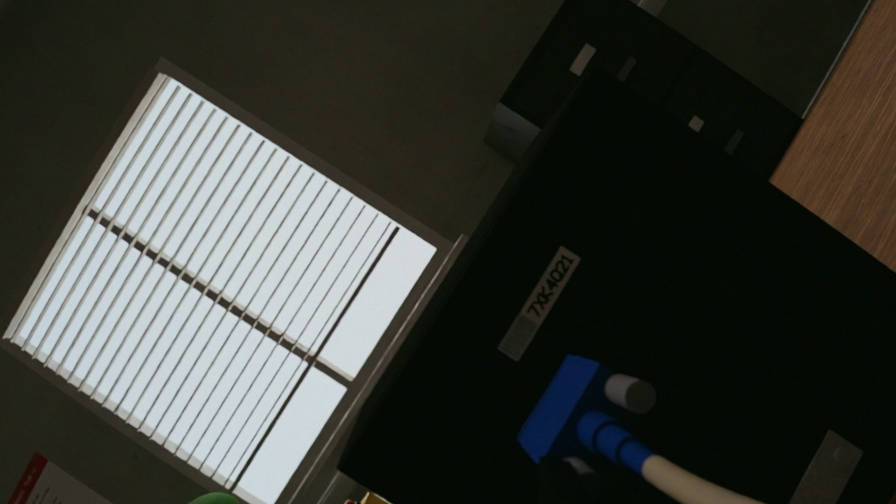

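Scene clock: 191.87 s.
left_arm: end_effector_position=(+0.4288, +0.3609, +0.0631) grip_measured=-1.00 end_effector_quat_wxyz=(-0.046, +0.712, +0.697, +0.071) end_effector_velocity=(+0.000, -0.000, +0.000) end_effector_angular_velocity=(-0.000, -0.001, +0.000) | right_arm: end_effector_position=(+0.5537, -0.3003, +0.1297) grip_measured=-0.72 end_effector_quat_wxyz=(+0.501, -0.502, +0.498, -0.499) end_effector_velocity=(-0.002, +0.000, +0.001) end_effector_angular_velocity=(+0.003, -0.001, -0.000)
Joint names: [waist, shoulder, elbow, forearm roll, wrist pitch, wrist roll]
Joint positions: left_arm=[ 0.   0.  -0.6  0.3  0.6 -1.9  0. ] | right_arm=[-0.13   0.905 -0.836  0.    -1.641  1.57   0.012]
Joint velocities: left_arm=[ 0. -0.  0. -0. -0. -0.  0.] | right_arm=[ 0.    -0.003  0.006  0.    -0.005  0.003 -0.   ]
Joint torques (N m, as the arm reports them, + toward a larger angle): left_arm=[  0.73 -15.56 -19.45  -0.18  -1.2   -0.51] | right_arm=[ -1.69 -31.01  -5.7   -0.37  -1.02   0.33]
Motor temperatures (°C, as the motors report them): left_arm=[26 31 39 29 30 29] | right_arm=[29 30 30 30 33 33]
Joint targets: left_arm=[0.000 0.000 -0.600 0.300 0.600 -1.900] | right_arm=[-0.130 0.905 -0.835 0.000 -1.641 1.570]
Step readings (joint positions; steps 1 to 15: 1st action; 16 to 30: 2nd action; 31 to 45: 3rd action; 46 to 60: 4th action; 61 to 75: 5th action; 76 to 90: 6th action; 91 to 105: 7th action; 106 to 120: 8th action; 121 to 135: 9th action; 136 to 150: 10th action; 151 to 165: 11th action; 166 to 180: 12th action; 181 to 195: 13th action):
0: left_arm=[-0.000 0.000 -0.600 0.300 0.600 -1.900] | right_arm=[-0.140 0.941 -0.917 -0.000 -1.595 0.990]
1: left_arm=[0.000 -0.000 -0.600 0.300 0.600 -1.900] | right_arm=[-0.140 0.942 -0.917 -0.000 -1.595 0.985]
2: left_arm=[-0.000 -0.000 -0.600 0.300 0.600 -1.900] | right_arm=[-0.140 0.942 -0.918 0.000 -1.593 0.987]
4: left_arm=[-0.000 -0.000 -0.600 0.300 0.600 -1.900] | right_arm=[-0.141 0.940 -0.917 0.001 -1.592 1.033]
8: left_arm=[-0.000 0.000 -0.600 0.300 0.600 -1.900] | right_arm=[-0.140 0.930 -0.911 0.001 -1.589 1.303]
15: left_arm=[-0.000 -0.000 -0.600 0.300 0.600 -1.900] | right_arm=[-0.138 0.921 -0.906 0.000 -1.587 1.550]
16: left_arm=[0.000 -0.000 -0.600 0.300 0.600 -1.900] | right_arm=[-0.138 0.921 -0.905 0.000 -1.586 1.557]
17: left_arm=[0.000 0.000 -0.600 0.300 0.600 -1.900] | right_arm=[-0.137 0.921 -0.905 0.000 -1.586 1.568]
19: left_arm=[-0.000 0.000 -0.600 0.300 0.600 -1.900] | right_arm=[-0.138 0.919 -0.904 0.000 -1.586 1.623]
23: left_arm=[-0.000 0.000 -0.600 0.300 0.600 -1.900] | right_arm=[-0.139 0.909 -0.897 0.000 -1.582 1.900]
30: left_arm=[-0.000 0.000 -0.600 0.300 0.600 -1.900] | right_arm=[-0.140 0.899 -0.892 -0.000 -1.579 2.150]
31: left_arm=[-0.000 0.000 -0.600 0.300 0.600 -1.900] | right_arm=[-0.140 0.899 -0.892 -0.000 -1.579 2.155]
32: left_arm=[0.000 -0.000 -0.600 0.300 0.600 -1.900] | right_arm=[-0.139 0.900 -0.892 -0.001 -1.578 2.153]
34: left_arm=[0.000 0.000 -0.600 0.300 0.600 -1.900] | right_arm=[-0.138 0.901 -0.893 -0.001 -1.579 2.107]
38: left_arm=[0.000 0.000 -0.600 0.300 0.600 -1.900] | right_arm=[-0.138 0.911 -0.899 -0.001 -1.583 1.837]
45: left_arm=[0.000 -0.000 -0.600 0.300 0.600 -1.900] | right_arm=[-0.137 0.920 -0.905 -0.000 -1.587 1.590]
46: left_arm=[-0.000 -0.000 -0.600 0.300 0.600 -1.900] | right_arm=[-0.137 0.920 -0.905 -0.000 -1.587 1.583]
47: left_arm=[-0.000 0.000 -0.600 0.300 0.600 -1.900] | right_arm=[-0.137 0.920 -0.905 -0.000 -1.587 1.572]
49: left_arm=[0.000 -0.000 -0.600 0.300 0.600 -1.900] | right_arm=[-0.137 0.922 -0.906 -0.000 -1.588 1.517]
53: left_arm=[-0.000 0.000 -0.600 0.300 0.600 -1.900] | right_arm=[-0.138 0.932 -0.912 -0.000 -1.592 1.240]
60: left_arm=[-0.000 0.000 -0.600 0.300 0.600 -1.900] | right_arm=[-0.140 0.941 -0.917 -0.000 -1.595 0.990]
61: left_arm=[-0.000 -0.000 -0.600 0.300 0.600 -1.900] | right_arm=[-0.140 0.942 -0.917 -0.000 -1.595 0.985]
62: left_arm=[-0.000 0.000 -0.600 0.300 0.600 -1.900] | right_arm=[-0.140 0.942 -0.918 0.000 -1.593 0.987]
64: left_arm=[-0.000 0.000 -0.600 0.300 0.600 -1.900] | right_arm=[-0.141 0.940 -0.917 0.001 -1.592 1.033]
68: left_arm=[-0.000 -0.000 -0.600 0.300 0.600 -1.900] | right_arm=[-0.140 0.930 -0.911 0.001 -1.589 1.303]
75: left_arm=[-0.000 -0.000 -0.600 0.300 0.600 -1.900] | right_arm=[-0.138 0.921 -0.906 0.000 -1.587 1.550]
76: left_arm=[0.000 -0.000 -0.600 0.300 0.600 -1.900] | right_arm=[-0.138 0.921 -0.905 0.000 -1.586 1.557]
77: left_arm=[0.000 -0.000 -0.600 0.300 0.600 -1.900] | right_arm=[-0.137 0.921 -0.905 0.000 -1.586 1.568]
79: left_arm=[-0.000 -0.000 -0.600 0.300 0.600 -1.900] | right_arm=[-0.138 0.919 -0.904 0.000 -1.586 1.623]
83: left_arm=[-0.000 0.000 -0.600 0.300 0.600 -1.900] | right_arm=[-0.139 0.909 -0.897 0.000 -1.582 1.900]
90: left_arm=[-0.000 0.000 -0.600 0.300 0.600 -1.900] | right_arm=[-0.140 0.899 -0.892 -0.000 -1.579 2.150]
91: left_arm=[-0.000 -0.000 -0.600 0.300 0.600 -1.900] | right_arm=[-0.140 0.899 -0.892 -0.000 -1.579 2.155]
92: left_arm=[0.000 0.000 -0.600 0.300 0.600 -1.900] | right_arm=[-0.139 0.900 -0.892 -0.001 -1.578 2.153]
94: left_arm=[0.000 0.000 -0.600 0.300 0.600 -1.900] | right_arm=[-0.138 0.901 -0.893 -0.001 -1.579 2.107]
98: left_arm=[0.000 0.000 -0.600 0.300 0.600 -1.900] | right_arm=[-0.138 0.911 -0.899 -0.001 -1.583 1.837]
105: left_arm=[-0.000 0.000 -0.600 0.300 0.600 -1.900] | right_arm=[-0.137 0.920 -0.905 -0.000 -1.587 1.590]
106: left_arm=[-0.000 -0.000 -0.600 0.300 0.600 -1.900] | right_arm=[-0.137 0.920 -0.905 -0.000 -1.587 1.583]
107: left_arm=[0.000 0.000 -0.600 0.300 0.600 -1.900] | right_arm=[-0.137 0.920 -0.905 -0.000 -1.587 1.572]
109: left_arm=[-0.000 -0.000 -0.600 0.300 0.600 -1.900] | right_arm=[-0.137 0.922 -0.906 -0.000 -1.588 1.517]
113: left_arm=[0.000 -0.000 -0.600 0.300 0.600 -1.900] | right_arm=[-0.138 0.932 -0.912 -0.000 -1.592 1.240]
120: left_arm=[0.000 0.000 -0.600 0.300 0.600 -1.900] | right_arm=[-0.140 0.941 -0.917 -0.000 -1.595 0.990]
121: left_arm=[0.000 -0.000 -0.600 0.300 0.600 -1.900] | right_arm=[-0.140 0.942 -0.917 -0.000 -1.595 0.985]
122: left_arm=[-0.000 0.000 -0.600 0.300 0.600 -1.900] | right_arm=[-0.140 0.942 -0.918 0.000 -1.593 0.987]
124: left_arm=[-0.000 0.000 -0.600 0.300 0.600 -1.900] | right_arm=[-0.141 0.940 -0.917 0.001 -1.592 1.033]
128: left_arm=[-0.000 0.000 -0.600 0.300 0.600 -1.900] | right_arm=[-0.140 0.930 -0.911 0.001 -1.589 1.303]
135: left_arm=[0.000 -0.000 -0.600 0.300 0.600 -1.900] | right_arm=[-0.138 0.921 -0.906 0.000 -1.587 1.550]
136: left_arm=[-0.000 -0.000 -0.600 0.300 0.600 -1.900] | right_arm=[-0.138 0.921 -0.905 0.000 -1.586 1.557]
137: left_arm=[0.000 0.000 -0.600 0.300 0.600 -1.900] | right_arm=[-0.137 0.921 -0.905 0.000 -1.586 1.568]
139: left_arm=[-0.000 -0.000 -0.600 0.300 0.600 -1.900] | right_arm=[-0.138 0.919 -0.904 0.000 -1.586 1.623]
143: left_arm=[0.000 0.000 -0.600 0.300 0.600 -1.900] | right_arm=[-0.139 0.909 -0.897 0.000 -1.582 1.900]
150: left_arm=[-0.000 0.000 -0.600 0.300 0.600 -1.900] | right_arm=[-0.140 0.899 -0.892 -0.000 -1.579 2.150]
151: left_arm=[-0.000 0.000 -0.600 0.300 0.600 -1.900] | right_arm=[-0.140 0.899 -0.892 -0.000 -1.579 2.155]
152: left_arm=[0.000 0.000 -0.600 0.300 0.600 -1.900] | right_arm=[-0.139 0.900 -0.892 -0.001 -1.578 2.153]
154: left_arm=[-0.000 0.000 -0.600 0.300 0.600 -1.900] | right_arm=[-0.138 0.901 -0.893 -0.001 -1.579 2.107]
158: left_arm=[-0.000 0.000 -0.600 0.300 0.600 -1.900] | right_arm=[-0.138 0.911 -0.899 -0.001 -1.583 1.837]
165: left_arm=[-0.000 -0.000 -0.600 0.300 0.600 -1.900] | right_arm=[-0.137 0.920 -0.905 -0.000 -1.587 1.590]
166: left_arm=[-0.000 0.000 -0.600 0.300 0.600 -1.900] | right_arm=[-0.137 0.920 -0.905 -0.000 -1.587 1.583]
167: left_arm=[0.000 -0.000 -0.600 0.300 0.600 -1.900] | right_arm=[-0.137 0.920 -0.905 -0.000 -1.587 1.572]
169: left_arm=[-0.000 0.000 -0.600 0.300 0.600 -1.900] | right_arm=[-0.137 0.922 -0.906 -0.000 -1.588 1.517]
173: left_arm=[-0.000 0.000 -0.600 0.300 0.600 -1.900] | right_arm=[-0.138 0.932 -0.912 -0.000 -1.592 1.240]
180: left_arm=[-0.000 -0.000 -0.600 0.300 0.600 -1.900] | right_arm=[-0.140 0.941 -0.917 -0.000 -1.595 0.990]
181: left_arm=[-0.000 -0.000 -0.600 0.300 0.600 -1.900] | right_arm=[-0.140 0.942 -0.917 -0.000 -1.595 0.985]
182: left_arm=[0.000 -0.000 -0.600 0.300 0.600 -1.900] | right_arm=[-0.140 0.942 -0.918 0.000 -1.593 0.987]
184: left_arm=[0.000 0.000 -0.600 0.300 0.600 -1.900] | right_arm=[-0.141 0.940 -0.917 0.001 -1.592 1.033]
Lines left out of this list: 167.
camera_calibration (this result's frames):
cam_left_wrist: T_world_to_cam=[[0.99795, -0.0174841, 0.0615679, -0.398213], [-0.00784669, -0.988129, -0.153424, 0.433424], [0.0635196, 0.152626, -0.986241, 0.112593], [0, 0, 0, 1]] pos_world=[0.393645, 0.404132, 0.202058]
cam_right_wrist: T_world_to_cam=[[-0.015992, -0.00215197, -0.99987, 0.169683], [-0.0227778, 0.999739, -0.00178738, 0.38082], [0.999613, 0.0227462, -0.0160368, -0.411932], [0, 0, 0, 1]] pos_world=[0.42316, -0.370986, 0.163736]

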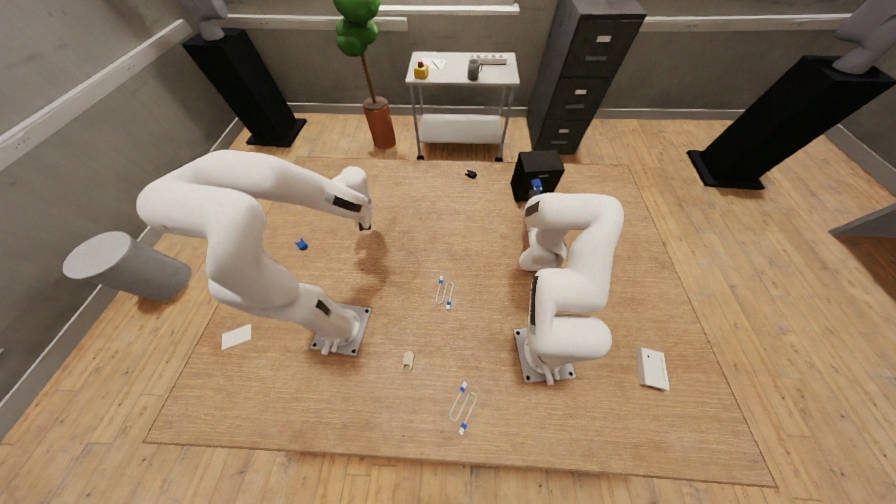

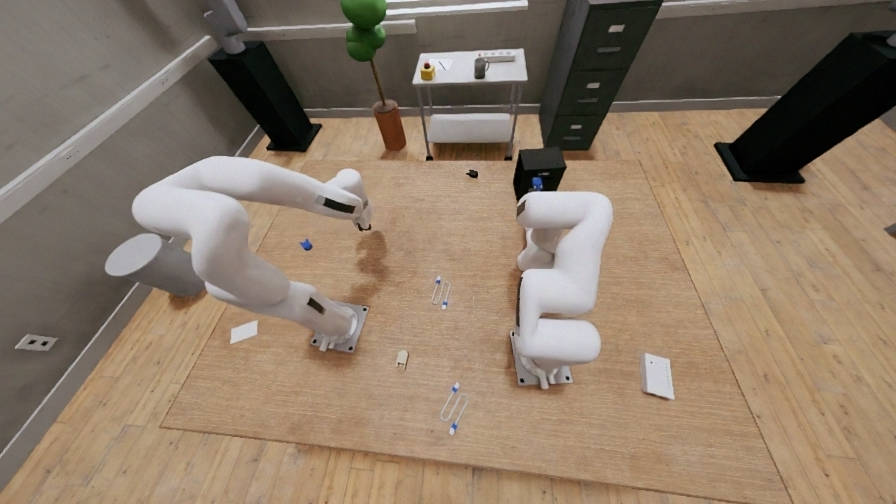

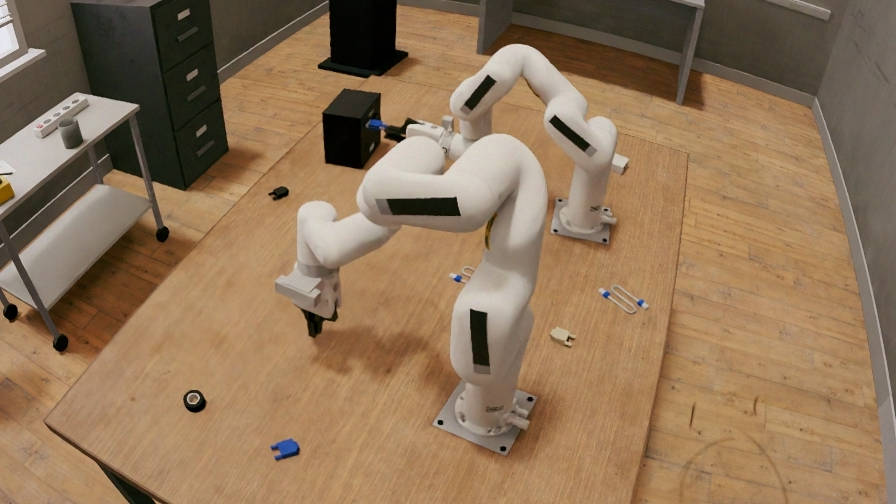

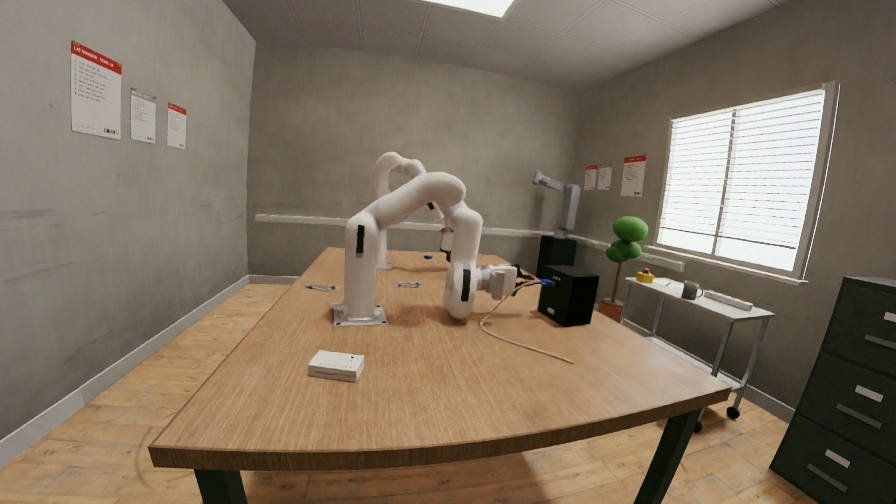

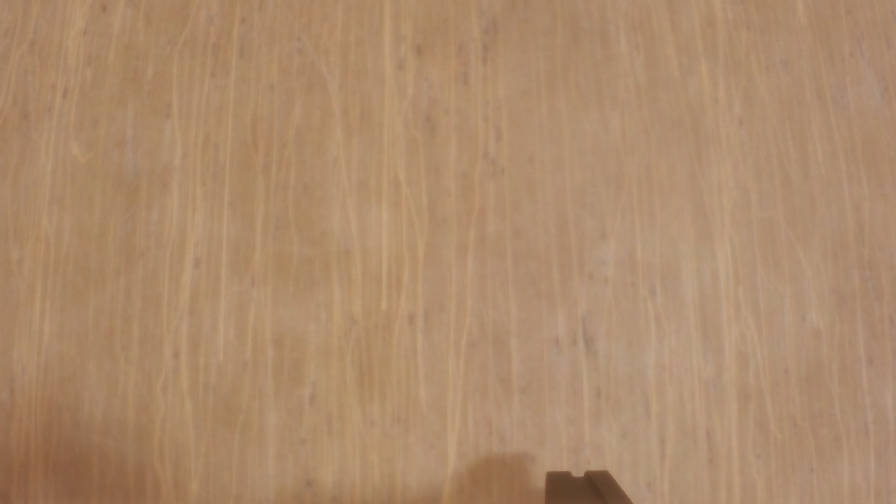

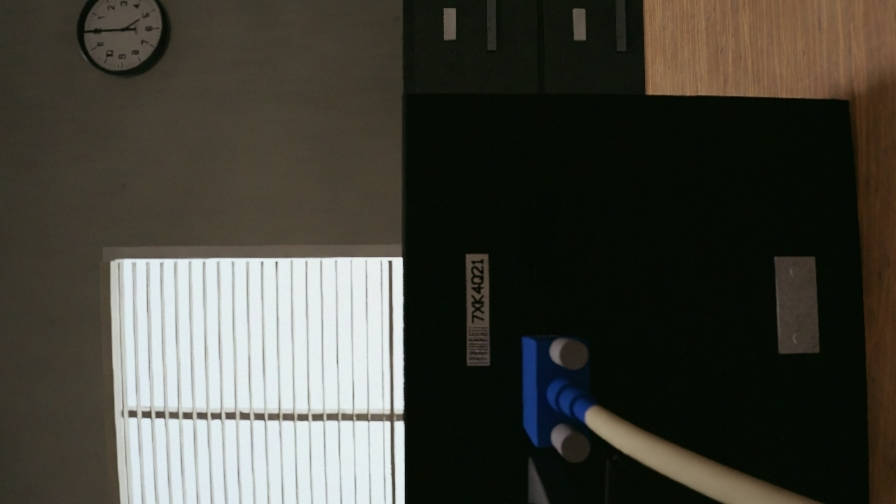

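Scene clock: 193.17 s.
left_arm: end_effector_position=(+0.4288, +0.3609, +0.0631) grip_measured=-1.00 end_effector_quat_wxyz=(-0.046, +0.712, +0.697, +0.071) end_effector_velocity=(-0.000, -0.000, -0.000) end_effector_angular_velocity=(-0.000, +0.001, +0.000) | right_arm: end_effector_position=(+0.5322, -0.3004, +0.2189) grip_measured=-0.72 end_effector_quat_wxyz=(+0.501, -0.502, +0.498, -0.498) end_effector_velocity=(-0.000, +0.000, +0.002) end_effector_angular_velocity=(+0.000, -0.003, +0.000)
Joint names: [waist, shoulder, elbow, forearm roll, wrist pitch, wrist roll]
Joint positions: left_arm=[ 0.   0.  -0.6  0.3  0.6 -1.9  0. ] | right_arm=[-0.13   0.551 -0.6   -0.    -1.52   1.57   0.012]
Joint velocities: left_arm=[-0.    -0.001  0.001 -0.001  0.     0.     0.   ] | right_arm=[ 0.    -0.005  0.001  0.     0.     0.    -0.   ]
Joint torques (N m, as the arm reports them, + toward a larger angle): left_arm=[  1.1  -14.38 -20.13   0.5   -1.14  -0.65] | right_arm=[ -1.3  -27.3   -7.79  -0.28  -1.27   0.06]
Motor temperatures (°C, as the motors report them): left_arm=[26 31 39 29 30 29] | right_arm=[29 30 30 30 33 33]
Joint targets: left_arm=[0.000 0.000 -0.600 0.300 0.600 -1.900] | right_arm=[-0.130 0.550 -0.600 0.000 -1.520 1.570]
move: done; limits=none; left_arm: farthest joint: the waist, 0.000 radians from its target (0.000 radians at the start); right_arm: farthest joint: the shoulder, 0.001 radians from its target (0.355 radians at the start)
camera_calibration (this result's frames):
cam_left_wrist: T_world_to_cam=[[0.99795, -0.0174841, 0.0615678, -0.398213], [-0.00784667, -0.988129, -0.153424, 0.433424], [0.0635195, 0.152626, -0.986241, 0.112593], [0, 0, 0, 1]] pos_world=[0.393645, 0.404132, 0.202058]
cam_right_wrist: T_world_to_cam=[[-0.0175474, -0.00203026, -0.999844, 0.259448], [-0.0229071, 0.999736, -0.00162802, 0.380598], [0.999584, 0.022875, -0.0175892, -0.388677], [0, 0, 0, 1]] pos_world=[0.401786, -0.37108, 0.25319]

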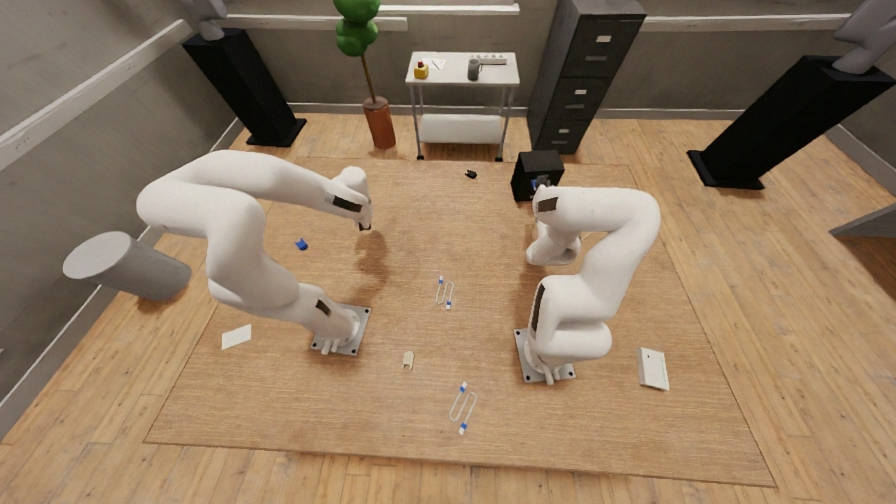

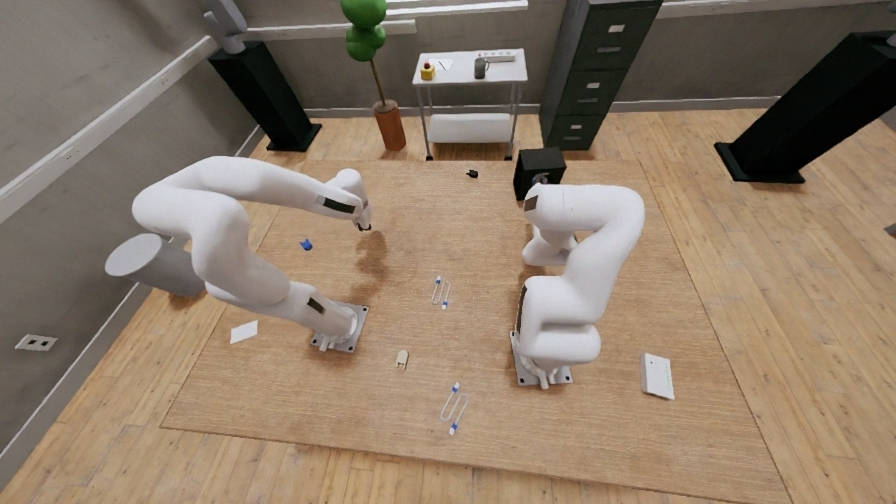

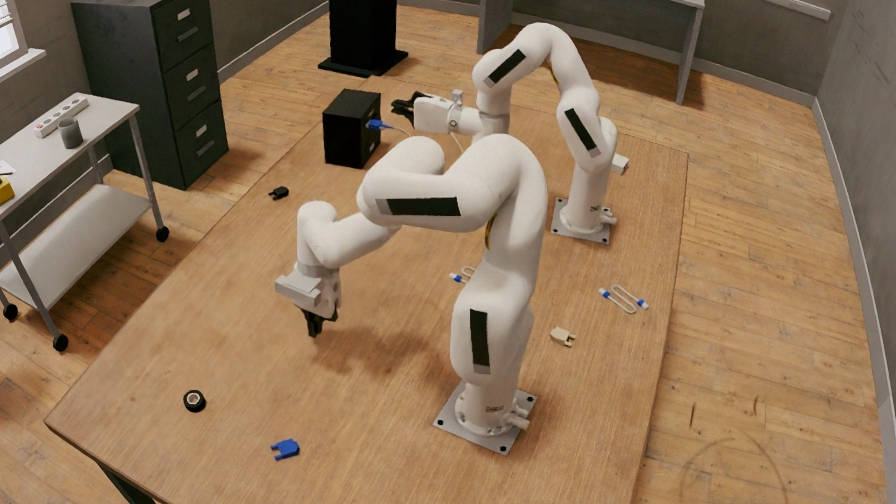

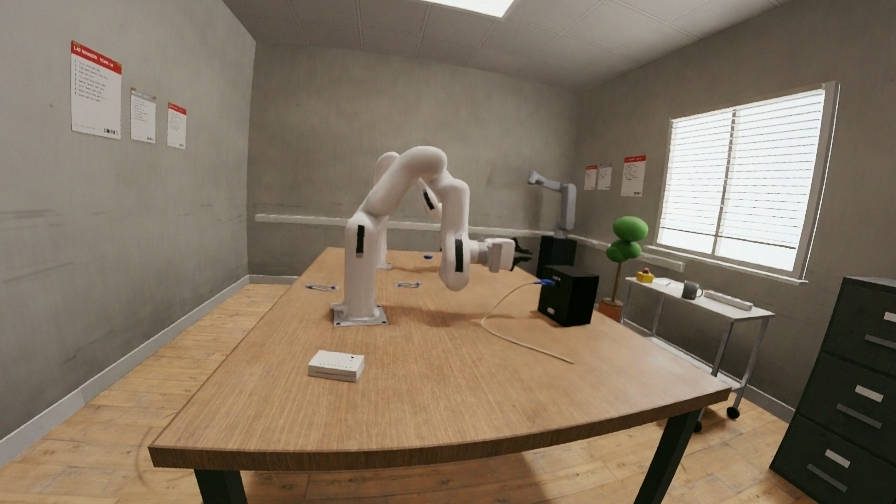

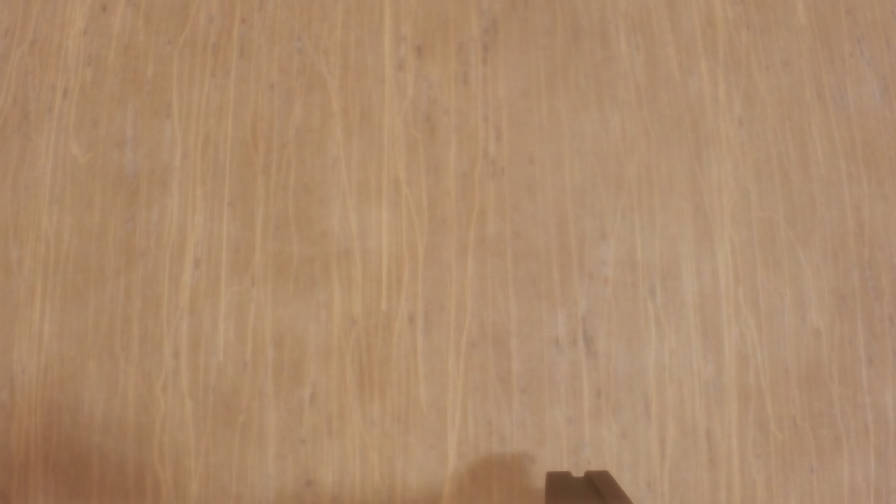

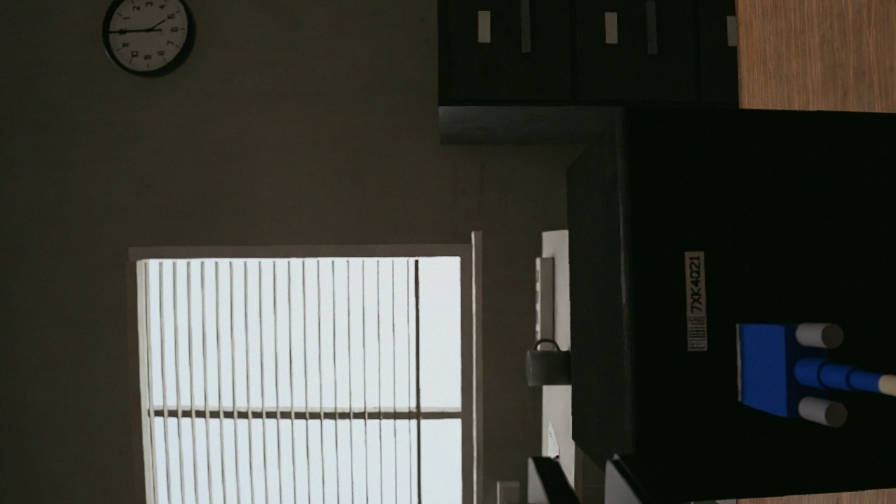

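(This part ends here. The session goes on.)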